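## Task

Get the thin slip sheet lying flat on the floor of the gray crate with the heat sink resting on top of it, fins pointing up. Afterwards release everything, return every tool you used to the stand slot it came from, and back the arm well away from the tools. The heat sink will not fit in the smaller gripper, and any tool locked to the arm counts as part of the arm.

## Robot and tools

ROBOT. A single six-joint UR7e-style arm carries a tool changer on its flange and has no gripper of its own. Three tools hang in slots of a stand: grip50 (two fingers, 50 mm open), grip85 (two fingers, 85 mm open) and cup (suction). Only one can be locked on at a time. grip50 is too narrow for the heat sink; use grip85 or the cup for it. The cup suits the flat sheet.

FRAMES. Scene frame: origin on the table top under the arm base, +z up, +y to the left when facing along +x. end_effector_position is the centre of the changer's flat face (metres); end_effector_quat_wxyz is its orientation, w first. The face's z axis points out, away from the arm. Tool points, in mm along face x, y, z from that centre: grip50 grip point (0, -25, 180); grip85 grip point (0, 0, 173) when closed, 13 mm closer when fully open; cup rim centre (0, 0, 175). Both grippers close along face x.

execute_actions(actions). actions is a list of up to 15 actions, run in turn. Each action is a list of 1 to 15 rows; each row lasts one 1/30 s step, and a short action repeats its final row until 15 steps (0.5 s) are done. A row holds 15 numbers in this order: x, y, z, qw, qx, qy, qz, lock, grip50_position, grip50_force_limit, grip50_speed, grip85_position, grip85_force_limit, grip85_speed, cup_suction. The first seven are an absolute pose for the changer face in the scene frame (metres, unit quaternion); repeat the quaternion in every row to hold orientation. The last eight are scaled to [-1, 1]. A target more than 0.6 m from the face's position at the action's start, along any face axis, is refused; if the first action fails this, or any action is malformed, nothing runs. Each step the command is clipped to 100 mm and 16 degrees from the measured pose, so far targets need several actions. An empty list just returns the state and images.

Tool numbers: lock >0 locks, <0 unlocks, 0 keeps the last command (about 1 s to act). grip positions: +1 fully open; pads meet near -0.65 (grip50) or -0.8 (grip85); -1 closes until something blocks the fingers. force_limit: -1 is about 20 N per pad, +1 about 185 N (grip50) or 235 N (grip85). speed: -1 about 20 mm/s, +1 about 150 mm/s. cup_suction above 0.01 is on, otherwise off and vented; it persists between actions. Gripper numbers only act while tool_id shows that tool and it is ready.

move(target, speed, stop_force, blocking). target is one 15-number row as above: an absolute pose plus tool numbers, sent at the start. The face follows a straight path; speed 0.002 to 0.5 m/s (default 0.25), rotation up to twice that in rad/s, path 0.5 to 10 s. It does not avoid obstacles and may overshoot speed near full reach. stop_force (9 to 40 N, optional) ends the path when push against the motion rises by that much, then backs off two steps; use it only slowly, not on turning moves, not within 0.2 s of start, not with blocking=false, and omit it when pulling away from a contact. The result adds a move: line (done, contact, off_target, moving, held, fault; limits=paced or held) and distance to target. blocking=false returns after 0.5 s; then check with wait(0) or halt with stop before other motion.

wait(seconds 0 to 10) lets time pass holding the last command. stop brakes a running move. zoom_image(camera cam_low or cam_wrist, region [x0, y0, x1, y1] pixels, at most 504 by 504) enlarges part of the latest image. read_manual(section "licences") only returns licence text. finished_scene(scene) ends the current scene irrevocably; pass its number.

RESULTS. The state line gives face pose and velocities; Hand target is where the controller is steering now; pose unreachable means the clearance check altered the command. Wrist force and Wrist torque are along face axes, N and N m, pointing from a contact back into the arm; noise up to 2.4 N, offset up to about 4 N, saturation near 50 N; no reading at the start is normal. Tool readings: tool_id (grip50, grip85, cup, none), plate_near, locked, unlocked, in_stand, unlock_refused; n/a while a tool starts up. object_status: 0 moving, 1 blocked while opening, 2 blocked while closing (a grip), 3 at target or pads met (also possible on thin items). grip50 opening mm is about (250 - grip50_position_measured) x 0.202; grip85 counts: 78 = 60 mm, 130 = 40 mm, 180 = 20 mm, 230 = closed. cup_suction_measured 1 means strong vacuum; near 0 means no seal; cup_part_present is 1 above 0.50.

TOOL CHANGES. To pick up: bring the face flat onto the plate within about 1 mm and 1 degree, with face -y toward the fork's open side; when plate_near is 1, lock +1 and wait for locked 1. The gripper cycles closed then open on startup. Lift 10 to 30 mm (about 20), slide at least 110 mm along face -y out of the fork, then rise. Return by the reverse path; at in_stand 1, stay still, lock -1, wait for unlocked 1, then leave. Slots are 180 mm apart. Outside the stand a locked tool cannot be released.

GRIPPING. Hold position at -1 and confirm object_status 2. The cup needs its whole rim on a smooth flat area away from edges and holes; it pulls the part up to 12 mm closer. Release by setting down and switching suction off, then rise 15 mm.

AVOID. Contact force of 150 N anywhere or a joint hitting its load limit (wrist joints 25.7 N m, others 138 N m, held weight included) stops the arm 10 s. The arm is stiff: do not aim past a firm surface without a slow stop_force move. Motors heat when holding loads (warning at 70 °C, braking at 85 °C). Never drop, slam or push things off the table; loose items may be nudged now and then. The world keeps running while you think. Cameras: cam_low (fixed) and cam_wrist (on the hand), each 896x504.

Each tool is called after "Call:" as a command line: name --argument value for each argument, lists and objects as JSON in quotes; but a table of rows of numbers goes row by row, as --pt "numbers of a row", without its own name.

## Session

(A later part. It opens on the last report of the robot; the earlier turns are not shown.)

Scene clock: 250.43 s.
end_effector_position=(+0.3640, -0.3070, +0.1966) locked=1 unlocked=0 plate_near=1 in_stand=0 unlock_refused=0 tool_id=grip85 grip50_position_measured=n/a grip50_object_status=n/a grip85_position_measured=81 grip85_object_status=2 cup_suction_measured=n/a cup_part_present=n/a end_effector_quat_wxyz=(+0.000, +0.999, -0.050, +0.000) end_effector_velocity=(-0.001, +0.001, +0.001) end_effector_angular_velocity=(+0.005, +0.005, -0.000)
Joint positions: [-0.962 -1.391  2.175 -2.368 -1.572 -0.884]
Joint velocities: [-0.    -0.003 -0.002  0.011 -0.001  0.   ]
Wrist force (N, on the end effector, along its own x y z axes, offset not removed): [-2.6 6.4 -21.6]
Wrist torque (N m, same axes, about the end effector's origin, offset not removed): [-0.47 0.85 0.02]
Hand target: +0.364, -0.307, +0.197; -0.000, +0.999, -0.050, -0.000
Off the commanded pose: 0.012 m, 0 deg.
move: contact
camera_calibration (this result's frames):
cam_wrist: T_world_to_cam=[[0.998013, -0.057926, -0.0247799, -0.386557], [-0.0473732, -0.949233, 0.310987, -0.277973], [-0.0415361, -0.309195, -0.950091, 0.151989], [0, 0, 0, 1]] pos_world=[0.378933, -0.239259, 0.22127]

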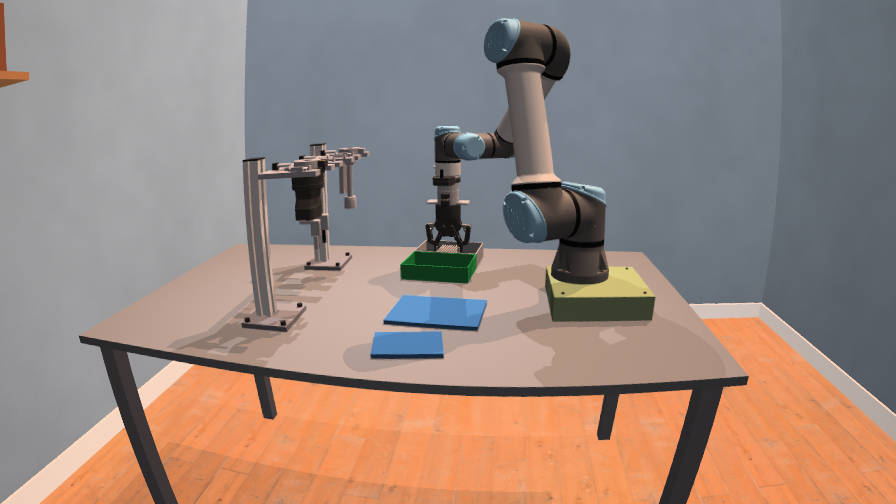

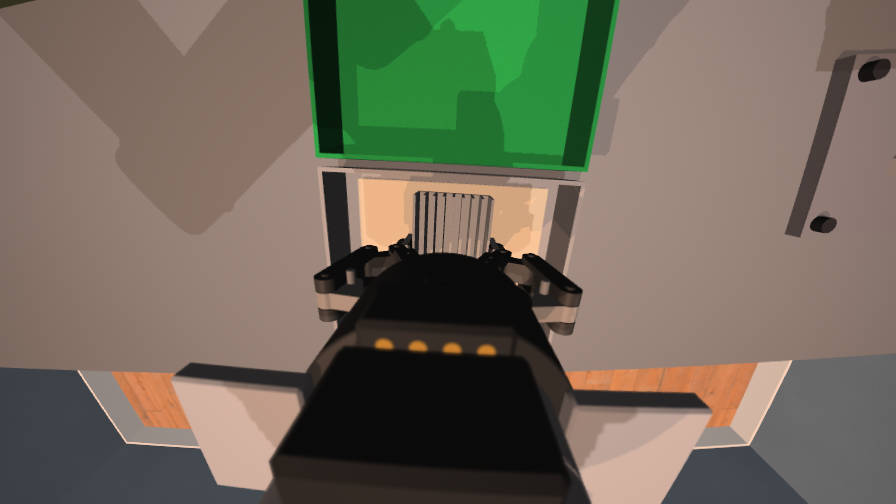

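Call:
move --target '[0.364,-0.307,0.197,0,0.99875,-0.05,0,0,0,0,0,0.8,0,0,0]'

Call:
move --target '[0.364,-0.307,0.30,0,0.99875,-0.05,0,0,0,0,0,0.8,0,0,0]' --speed 0.1

Call:
move --target '[0.49,-0.0154,0.381,0,0.6964,0.7176,0,0,0,0,0,1,0,0,0]' --speed 0.2

Call:
move --target '[0.6292,-0.0112,0.381,0,0.6964,0.7176,0,0,0,0,0,1,0,0,0]' --speed 0.06

Call:
move --target '[0.6292,-0.0112,0.362,0,0.6964,0.7176,0,0,0,0,0,1,0,0,0]' --speed 0.015

Call:
execute_actions --actions '[[[0.6292,-0.0112,0.362,0,0.6964,0.7176,0,-1,0,0,0,1,0,0,0]],[[0.6292,-0.0112,0.362,0,0.6964,0.7176,0,-1,0,0,0,1,0,0,0]],[[0.6292,-0.0112,0.362,0,0.6964,0.7176,0,-1,0,0,0,1,0,0,0]]]'

Scene clock: 256.60 s.
end_effector_position=(+0.3640, -0.3070, +0.1970) locked=1 unlocked=0 plate_near=1 in_stand=0 unlock_refused=0 tool_id=grip85 grip50_position_measured=n/a grip50_object_status=n/a grip85_position_measured=28 grip85_object_status=3 cup_suction_measured=n/a cup_part_present=n/a end_effector_quat_wxyz=(+0.000, +0.999, -0.050, +0.000) end_effector_velocity=(-0.000, -0.000, +0.000) end_effector_angular_velocity=(-0.000, +0.000, -0.002)
Joint positions: [-0.962 -1.391  2.175 -2.367 -1.572 -0.884]
Joint velocities: [-0.    -0.     0.     0.    -0.     0.002]
Wrist force (N, on the end effector, along its own x y z axes, offset not removed): [-2.0 0.5 -4.1]
Wrist torque (N m, same axes, about the end effector's origin, offset not removed): [0.02 0.22 -0.18]
Hand target: +0.364, -0.307, +0.197; +0.000, +0.999, -0.050, +0.000
Off the commanded pose: 0.000 m, 0 deg.
move: done
camera_calibration (this result's frames):
cam_wrist: T_world_to_cam=[[0.998014, -0.0579074, -0.0248138, -0.386521], [-0.0473469, -0.949249, 0.310942, -0.27807], [-0.0415604, -0.30915, -0.950105, 0.152389], [0, 0, 0, 1]] pos_world=[0.378921, -0.239228, 0.221658]

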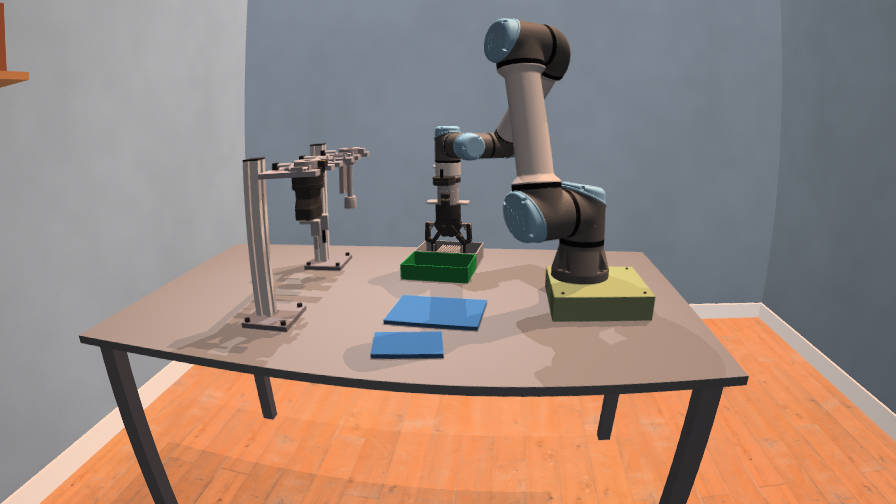

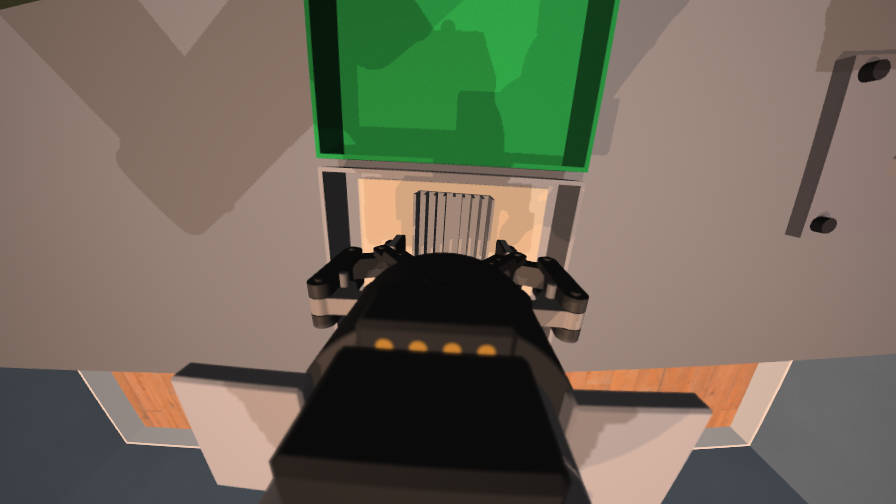

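Scene clock: 258.10 s.
end_effector_position=(+0.3640, -0.3069, +0.2998) locked=1 unlocked=0 plate_near=1 in_stand=0 unlock_refused=0 tool_id=grip85 grip50_position_measured=n/a grip50_object_status=n/a grip85_position_measured=28 grip85_object_status=3 cup_suction_measured=n/a cup_part_present=n/a end_effector_quat_wxyz=(+0.000, +0.999, -0.050, +0.000) end_effector_velocity=(-0.001, -0.001, +0.001) end_effector_angular_velocity=(+0.002, +0.002, -0.000)
Joint positions: [-0.961 -1.561  2.04  -2.063 -1.572 -0.883]
Joint velocities: [-0.002  0.    -0.003  0.005 -0.    -0.001]
Wrist force (N, on the end effector, along its own x y z axes, offset not removed): [0.9 1.0 -5.2]
Wrist torque (N m, same axes, about the end effector's origin, offset not removed): [-0.03 -0.01 -0.01]
Hand target: +0.364, -0.307, +0.300; +0.000, +0.999, -0.050, +0.000
Off the commanded pose: 0.000 m, 0 deg.
move: done
camera_calibration (this result's frames):
cam_wrist: T_world_to_cam=[[0.998013, -0.0579158, -0.0247997, -0.383959], [-0.0473595, -0.94925, 0.310935, -0.309938], [-0.0415492, -0.309143, -0.950108, 0.250101], [0, 0, 0, 1]] pos_world=[0.378909, -0.239129, 0.324471]

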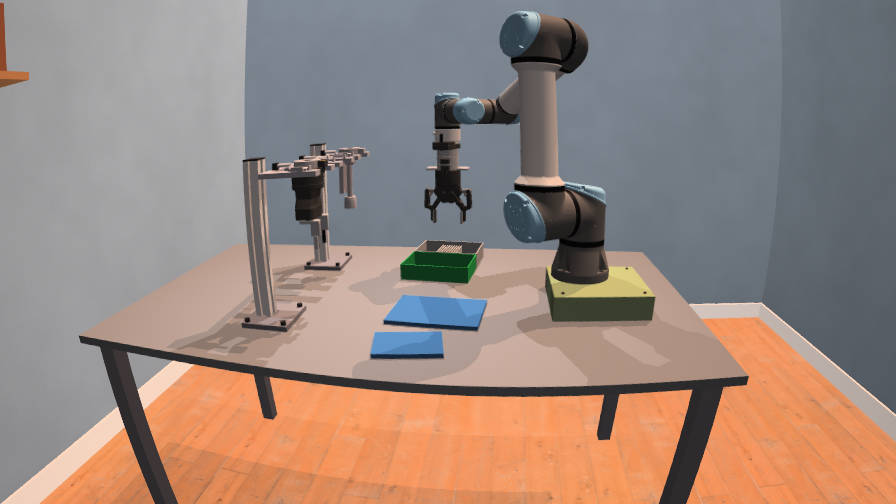

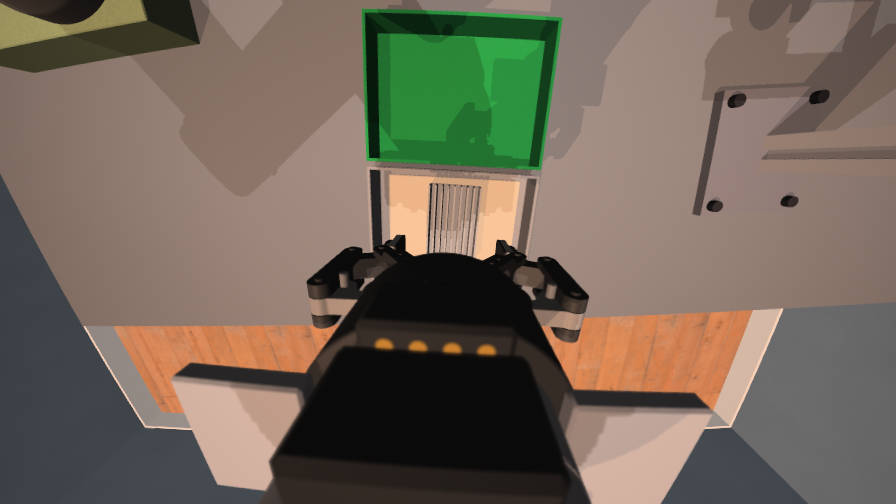

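Scene clock: 262.77 s.
end_effector_position=(+0.4898, -0.0156, +0.3810) locked=1 unlocked=0 plate_near=1 in_stand=0 unlock_refused=0 tool_id=grip85 grip50_position_measured=n/a grip50_object_status=n/a grip85_position_measured=3 grip85_object_status=3 cup_suction_measured=n/a cup_part_present=n/a end_effector_quat_wxyz=(-0.001, +0.697, +0.717, +0.001) end_effector_velocity=(+0.001, +0.002, +0.000) end_effector_angular_velocity=(+0.001, +0.001, +0.011)
Joint positions: [-0.276 -1.595  1.857 -1.842 -1.578 -1.898]
Joint velocities: [ 0.004  0.003 -0.003  0.002  0.001 -0.007]
Wrist force (N, on the end effector, along its own x y z axes, offset not removed): [-5.1 0.5 -3.0]
Wrist torque (N m, same axes, about the end effector's origin, offset not removed): [0.04 0.32 -0.13]
Hand target: +0.490, -0.015, +0.381; -0.001, +0.696, +0.718, +0.001
Off the commanded pose: 0.000 m, 0 deg.
move: done
camera_calibration (this result's frames):
cam_wrist: T_world_to_cam=[[-0.0710066, 0.997207, -0.0231616, 0.0487762], [0.947435, 0.0746885, 0.311108, -0.524069], [0.311969, 0.000146579, -0.950092, 0.254128], [0, 0, 0, 1]] pos_world=[0.420705, -0.00953531, 0.405617]

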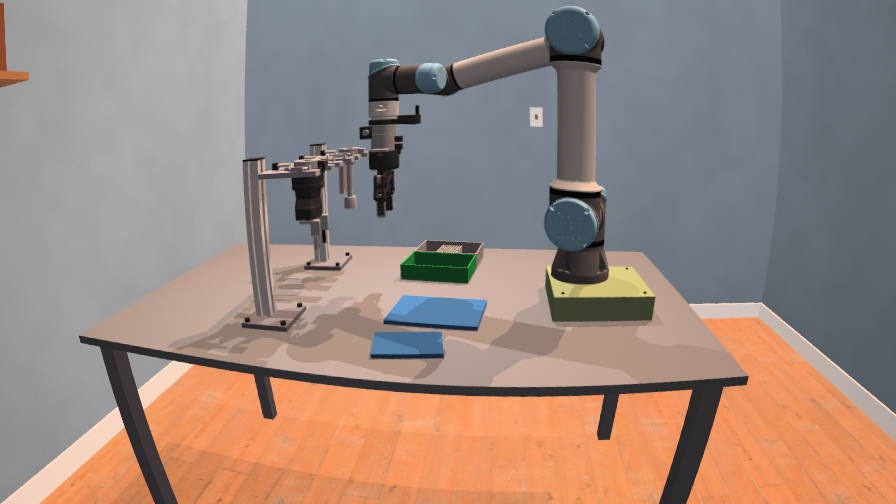

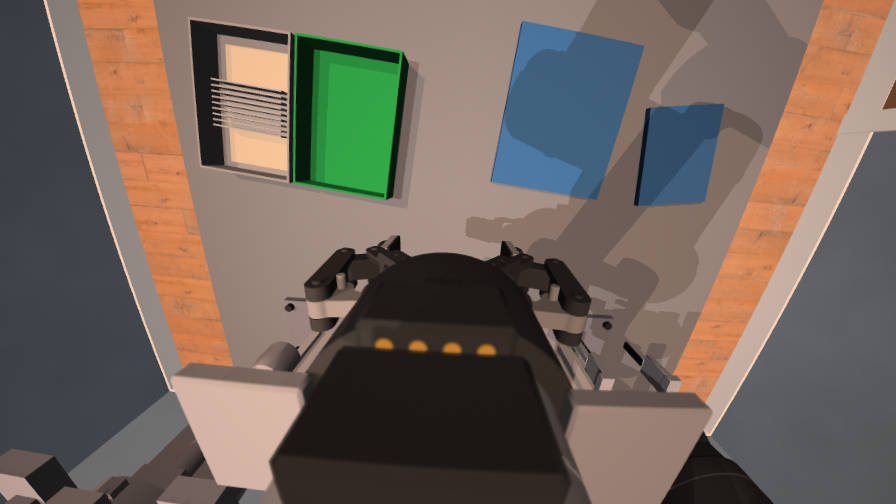

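Scene clock: 265.50 s.
end_effector_position=(+0.6291, -0.0113, +0.3812) locked=1 unlocked=0 plate_near=1 in_stand=0 unlock_refused=0 tool_id=grip85 grip50_position_measured=n/a grip50_object_status=n/a grip85_position_measured=3 grip85_object_status=3 cup_suction_measured=n/a cup_part_present=n/a end_effector_quat_wxyz=(-0.000, +0.696, +0.718, +0.000) end_effector_velocity=(+0.001, +0.001, +0.000) end_effector_angular_velocity=(+0.000, +0.001, +0.003)
Joint positions: [-0.202 -1.264  1.472 -1.787 -1.58  -1.825]
Joint velocities: [ 0.002  0.003 -0.005  0.003 -0.    -0.001]
Wrist force (N, on the end effector, along its own x y z axes, offset not removed): [-1.9 0.5 -1.6]
Wrist torque (N m, same axes, about the end effector's origin, offset not removed): [-0.05 0.28 -0.15]
Hand target: +0.629, -0.011, +0.381; -0.000, +0.696, +0.718, +0.000
Off the commanded pose: 0.000 m, 0 deg.
move: done
camera_calibration (this result's frames):
cam_wrist: T_world_to_cam=[[-0.0719719, 0.997102, -0.0246484, 0.0555623], [0.947394, 0.0760694, 0.310899, -0.656235], [0.311873, -0.000975814, -0.950123, 0.210969], [0, 0, 0, 1]] pos_world=[0.559917, -0.00527603, 0.405839]

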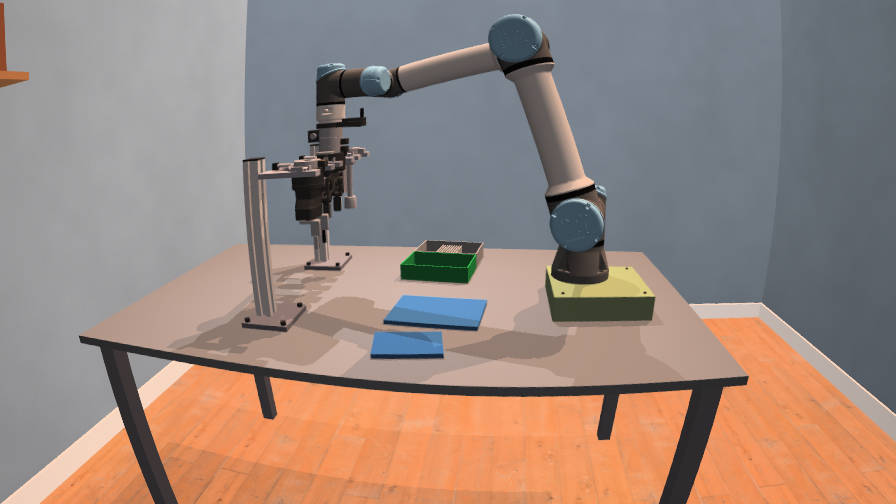

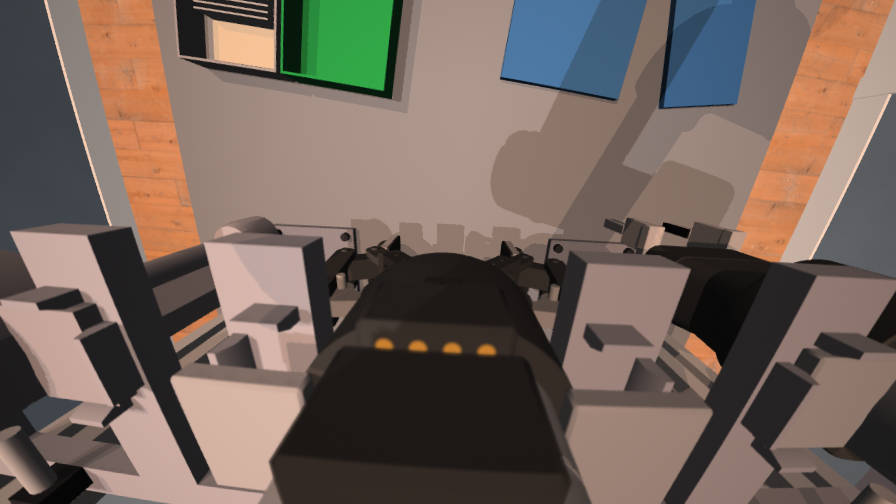

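Scene clock: 267.03 s.
end_effector_position=(+0.6292, -0.0112, +0.3622) locked=1 unlocked=0 plate_near=1 in_stand=1 unlock_refused=0 tool_id=grip85 grip50_position_measured=n/a grip50_object_status=n/a grip85_position_measured=3 grip85_object_status=3 cup_suction_measured=n/a cup_part_present=n/a end_effector_quat_wxyz=(-0.000, +0.696, +0.718, -0.000) end_effector_velocity=(+0.000, +0.001, -0.001) end_effector_angular_velocity=(+0.001, -0.002, +0.002)
Joint positions: [-0.202 -1.253  1.507 -1.833 -1.581 -1.825]
Joint velocities: [ 0.001 -0.     0.003 -0.005  0.001 -0.001]
Wrist force (N, on the end effector, along its own x y z axes, offset not removed): [-2.8 2.1 -3.7]
Wrist torque (N m, same axes, about the end effector's origin, offset not removed): [0.14 0.16 0.04]
Hand target: +0.629, -0.011, +0.362; -0.000, +0.696, +0.718, -0.000
Off the commanded pose: 0.000 m, 0 deg.
move: done
camera_calibration (this result's frames):
cam_wrist: T_world_to_cam=[[-0.0719706, 0.997098, -0.0248238, 0.055093], [0.947384, 0.0761229, 0.310915, -0.650476], [0.311903, -0.00114093, -0.950113, 0.192822], [0, 0, 0, 1]] pos_world=[0.560075, -0.00519702, 0.386813]

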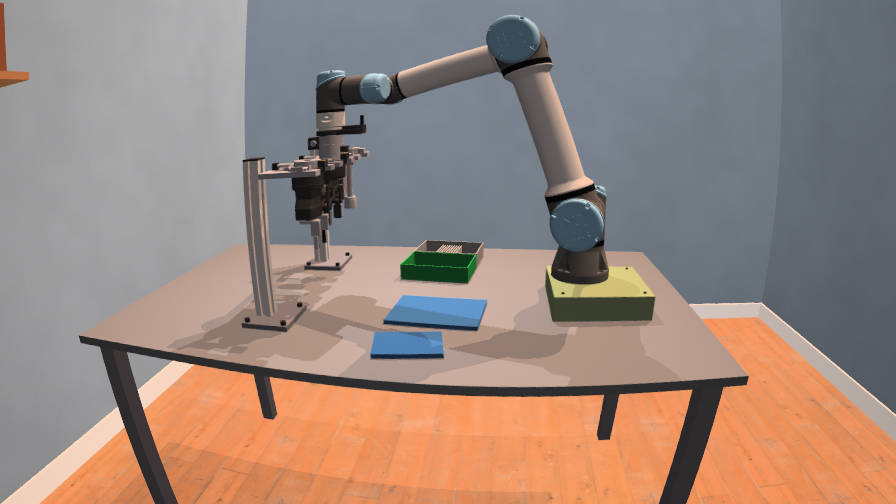

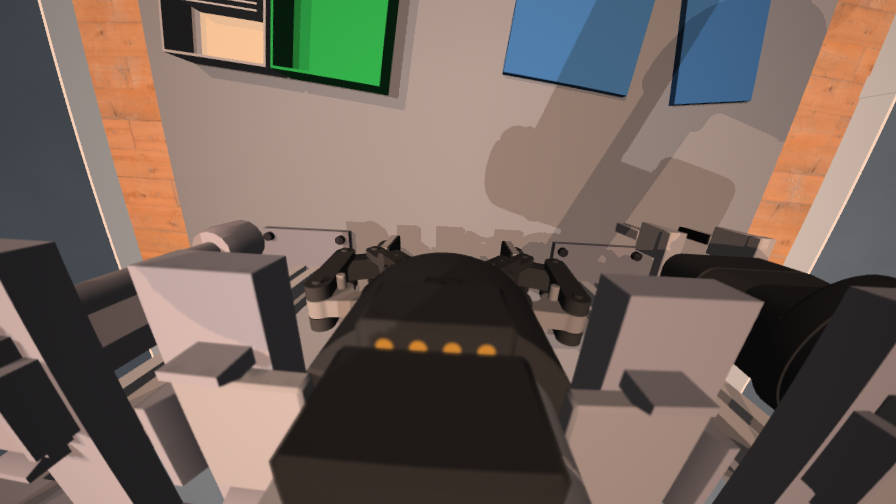

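Scene clock: 268.53 s.
end_effector_position=(+0.6292, -0.0112, +0.3620) locked=0 unlocked=1 plate_near=1 in_stand=1 unlock_refused=0 tool_id=none grip50_position_measured=n/a grip50_object_status=n/a grip85_position_measured=n/a grip85_object_status=n/a cup_suction_measured=n/a cup_part_present=n/a end_effector_quat_wxyz=(+0.000, +0.696, +0.718, -0.000) end_effector_velocity=(-0.001, -0.000, +0.002) end_effector_angular_velocity=(-0.002, -0.002, +0.002)
Joint positions: [-0.202 -1.253  1.507 -1.834 -1.581 -1.825]
Joint velocities: [-0.    -0.003  0.     0.    -0.002 -0.002]
Wrist force (N, on the end effector, along its own x y z axes, offset not removed): [-0.1 -0.6 -1.8]
Wrist torque (N m, same axes, about the end effector's origin, offset not removed): [0.06 0.10 0.03]
Hand target: +0.629, -0.011, +0.362; +0.000, +0.696, +0.718, -0.000
Off the commanded pose: 0.000 m, 0 deg.
camera_calibration (this result's frames):
cam_wrist: T_world_to_cam=[[-0.0719683, 0.997097, -0.0248436, 0.055095], [0.947379, 0.0761268, 0.31093, -0.650424], [0.311919, -0.00115922, -0.950108, 0.192672], [0, 0, 0, 1]] pos_world=[0.560065, -0.00519708, 0.386664]

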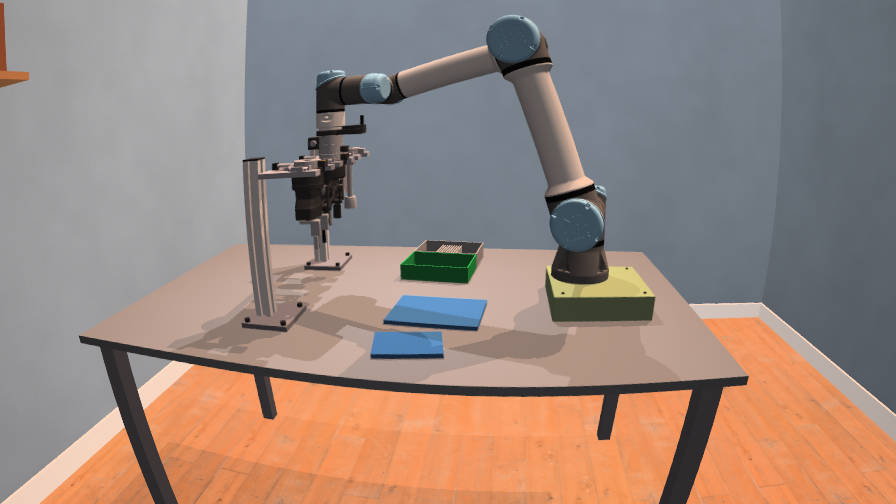

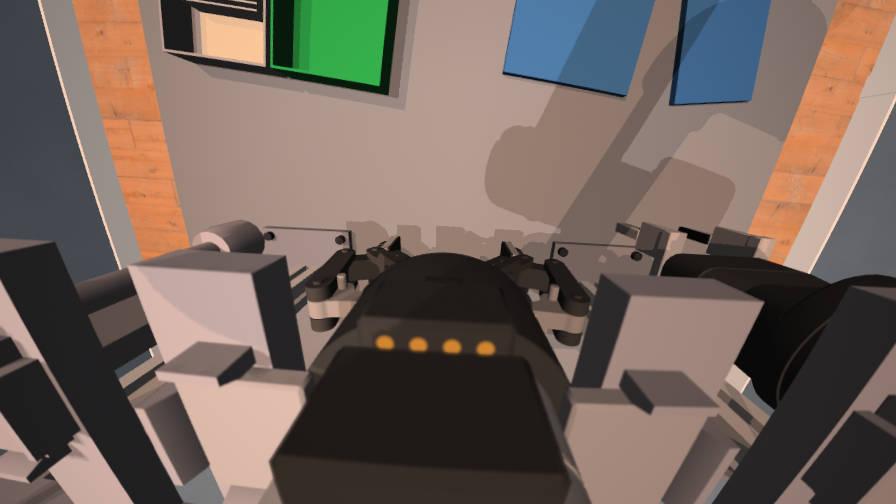

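Lift to 0.401 (reference image for scene 2), then clear.

Call:
move --target '[0.6292,-0.0112,0.401,0,0.6964,0.7176,0,0,0,0,0,1,0,0,0]' --speed 0.04

Call:
move --target '[0.40,-0.25,0.42,0,0.6964,0.7176,0,0,0,0,0,1,0,0,0]'

Call:
finished_scene --scene 1

Scene clock: 272.13 s.
end_effector_position=(+0.6292, -0.0112, +0.4008) locked=0 unlocked=1 plate_near=0 in_stand=0 unlock_refused=0 tool_id=none grip50_position_measured=n/a grip50_object_status=n/a grip85_position_measured=n/a grip85_object_status=n/a cup_suction_measured=n/a cup_part_present=n/a end_effector_quat_wxyz=(+0.000, +0.696, +0.718, +0.000) end_effector_velocity=(+0.000, +0.000, +0.003) end_effector_angular_velocity=(+0.001, -0.001, +0.000)
Joint positions: [-0.201 -1.273  1.432 -1.739 -1.581 -1.824]
Joint velocities: [-0.    -0.001 -0.004  0.005  0.001 -0.   ]
Wrist force (N, on the end effector, along its own x y z axes, offset not removed): [-2.1 -1.0 -1.0]
Wrist torque (N m, same axes, about the end effector's origin, offset not removed): [-0.06 0.16 -0.04]
Hand target: +0.629, -0.011, +0.401; +0.000, +0.696, +0.718, +0.000
Off the commanded pose: 0.000 m, 0 deg.
move: done
camera_calibration (this result's frames):
cam_wrist: T_world_to_cam=[[-0.0719699, 0.997097, -0.02484, 0.0560469], [0.947377, 0.0761272, 0.310935, -0.662458], [0.311924, -0.00115489, -0.950106, 0.229545], [0, 0, 0, 1]] pos_world=[0.560031, -0.00518803, 0.425466]

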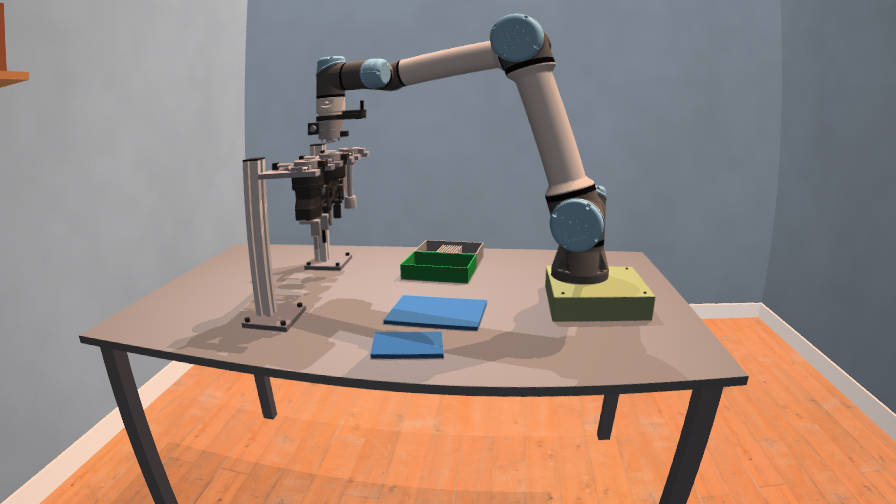

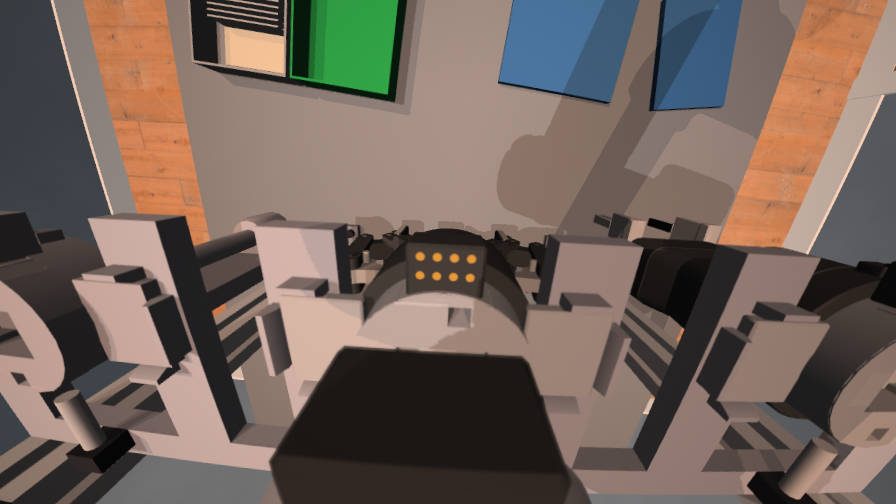

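Scene clock: 274.03 s.
end_effector_position=(+0.4001, -0.2497, +0.4198) locked=0 unlocked=1 plate_near=0 in_stand=0 unlock_refused=0 tool_id=none grip50_position_measured=n/a grip50_object_status=n/a grip85_position_measured=n/a grip85_object_status=n/a cup_suction_measured=n/a cup_part_present=n/a end_effector_quat_wxyz=(+0.001, +0.696, +0.718, -0.001) end_effector_velocity=(-0.001, -0.002, -0.000) end_effector_angular_velocity=(+0.001, +0.001, -0.001)
Joint positions: [-0.819 -1.668  1.82  -1.736 -1.575 -2.441]
Joint velocities: [-0.005  0.     0.     0.    -0.    -0.004]
Wrist force (N, on the end effector, along its own x y z axes, offset not removed): [-1.0 1.8 -2.1]
Wrist torque (N m, same axes, about the end effector's origin, offset not removed): [0.20 0.08 -0.04]
Hand target: +0.400, -0.250, +0.420; +0.001, +0.696, +0.718, -0.001
Off the commanded pose: 0.000 m, 0 deg.
move: done
camera_calibration (this result's frames):
cam_wrist: T_world_to_cam=[[-0.0719457, 0.99706, -0.0263779, 0.278517], [0.947353, 0.076584, 0.310896, -0.433089], [0.312002, -0.00262155, -0.950078, 0.318322], [0, 0, 0, 1]] pos_world=[0.33101, -0.243696, 0.444424]

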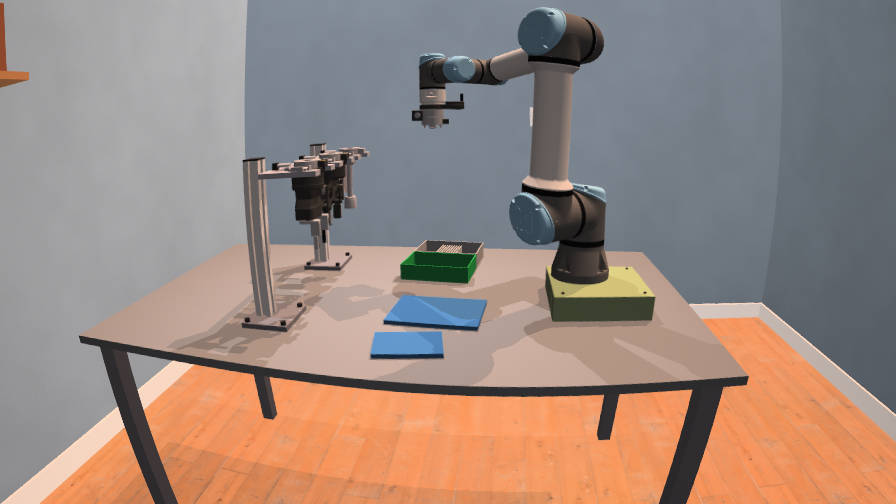

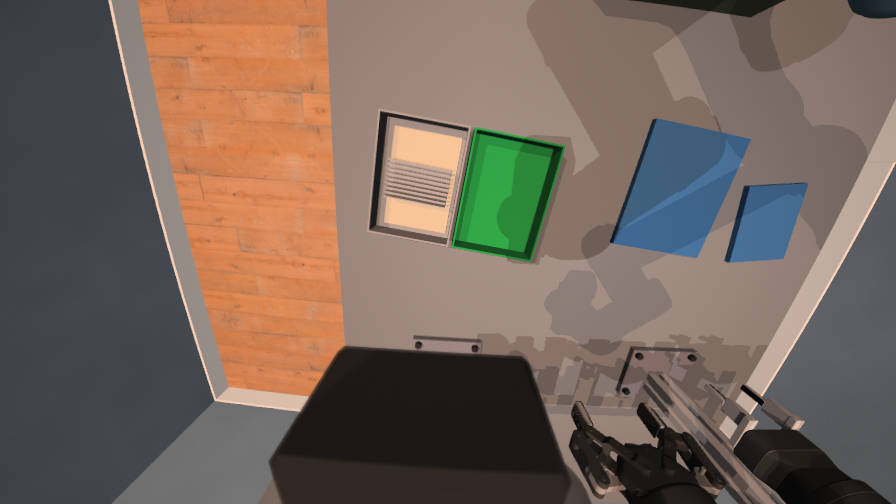

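The scene is finished: the task was done.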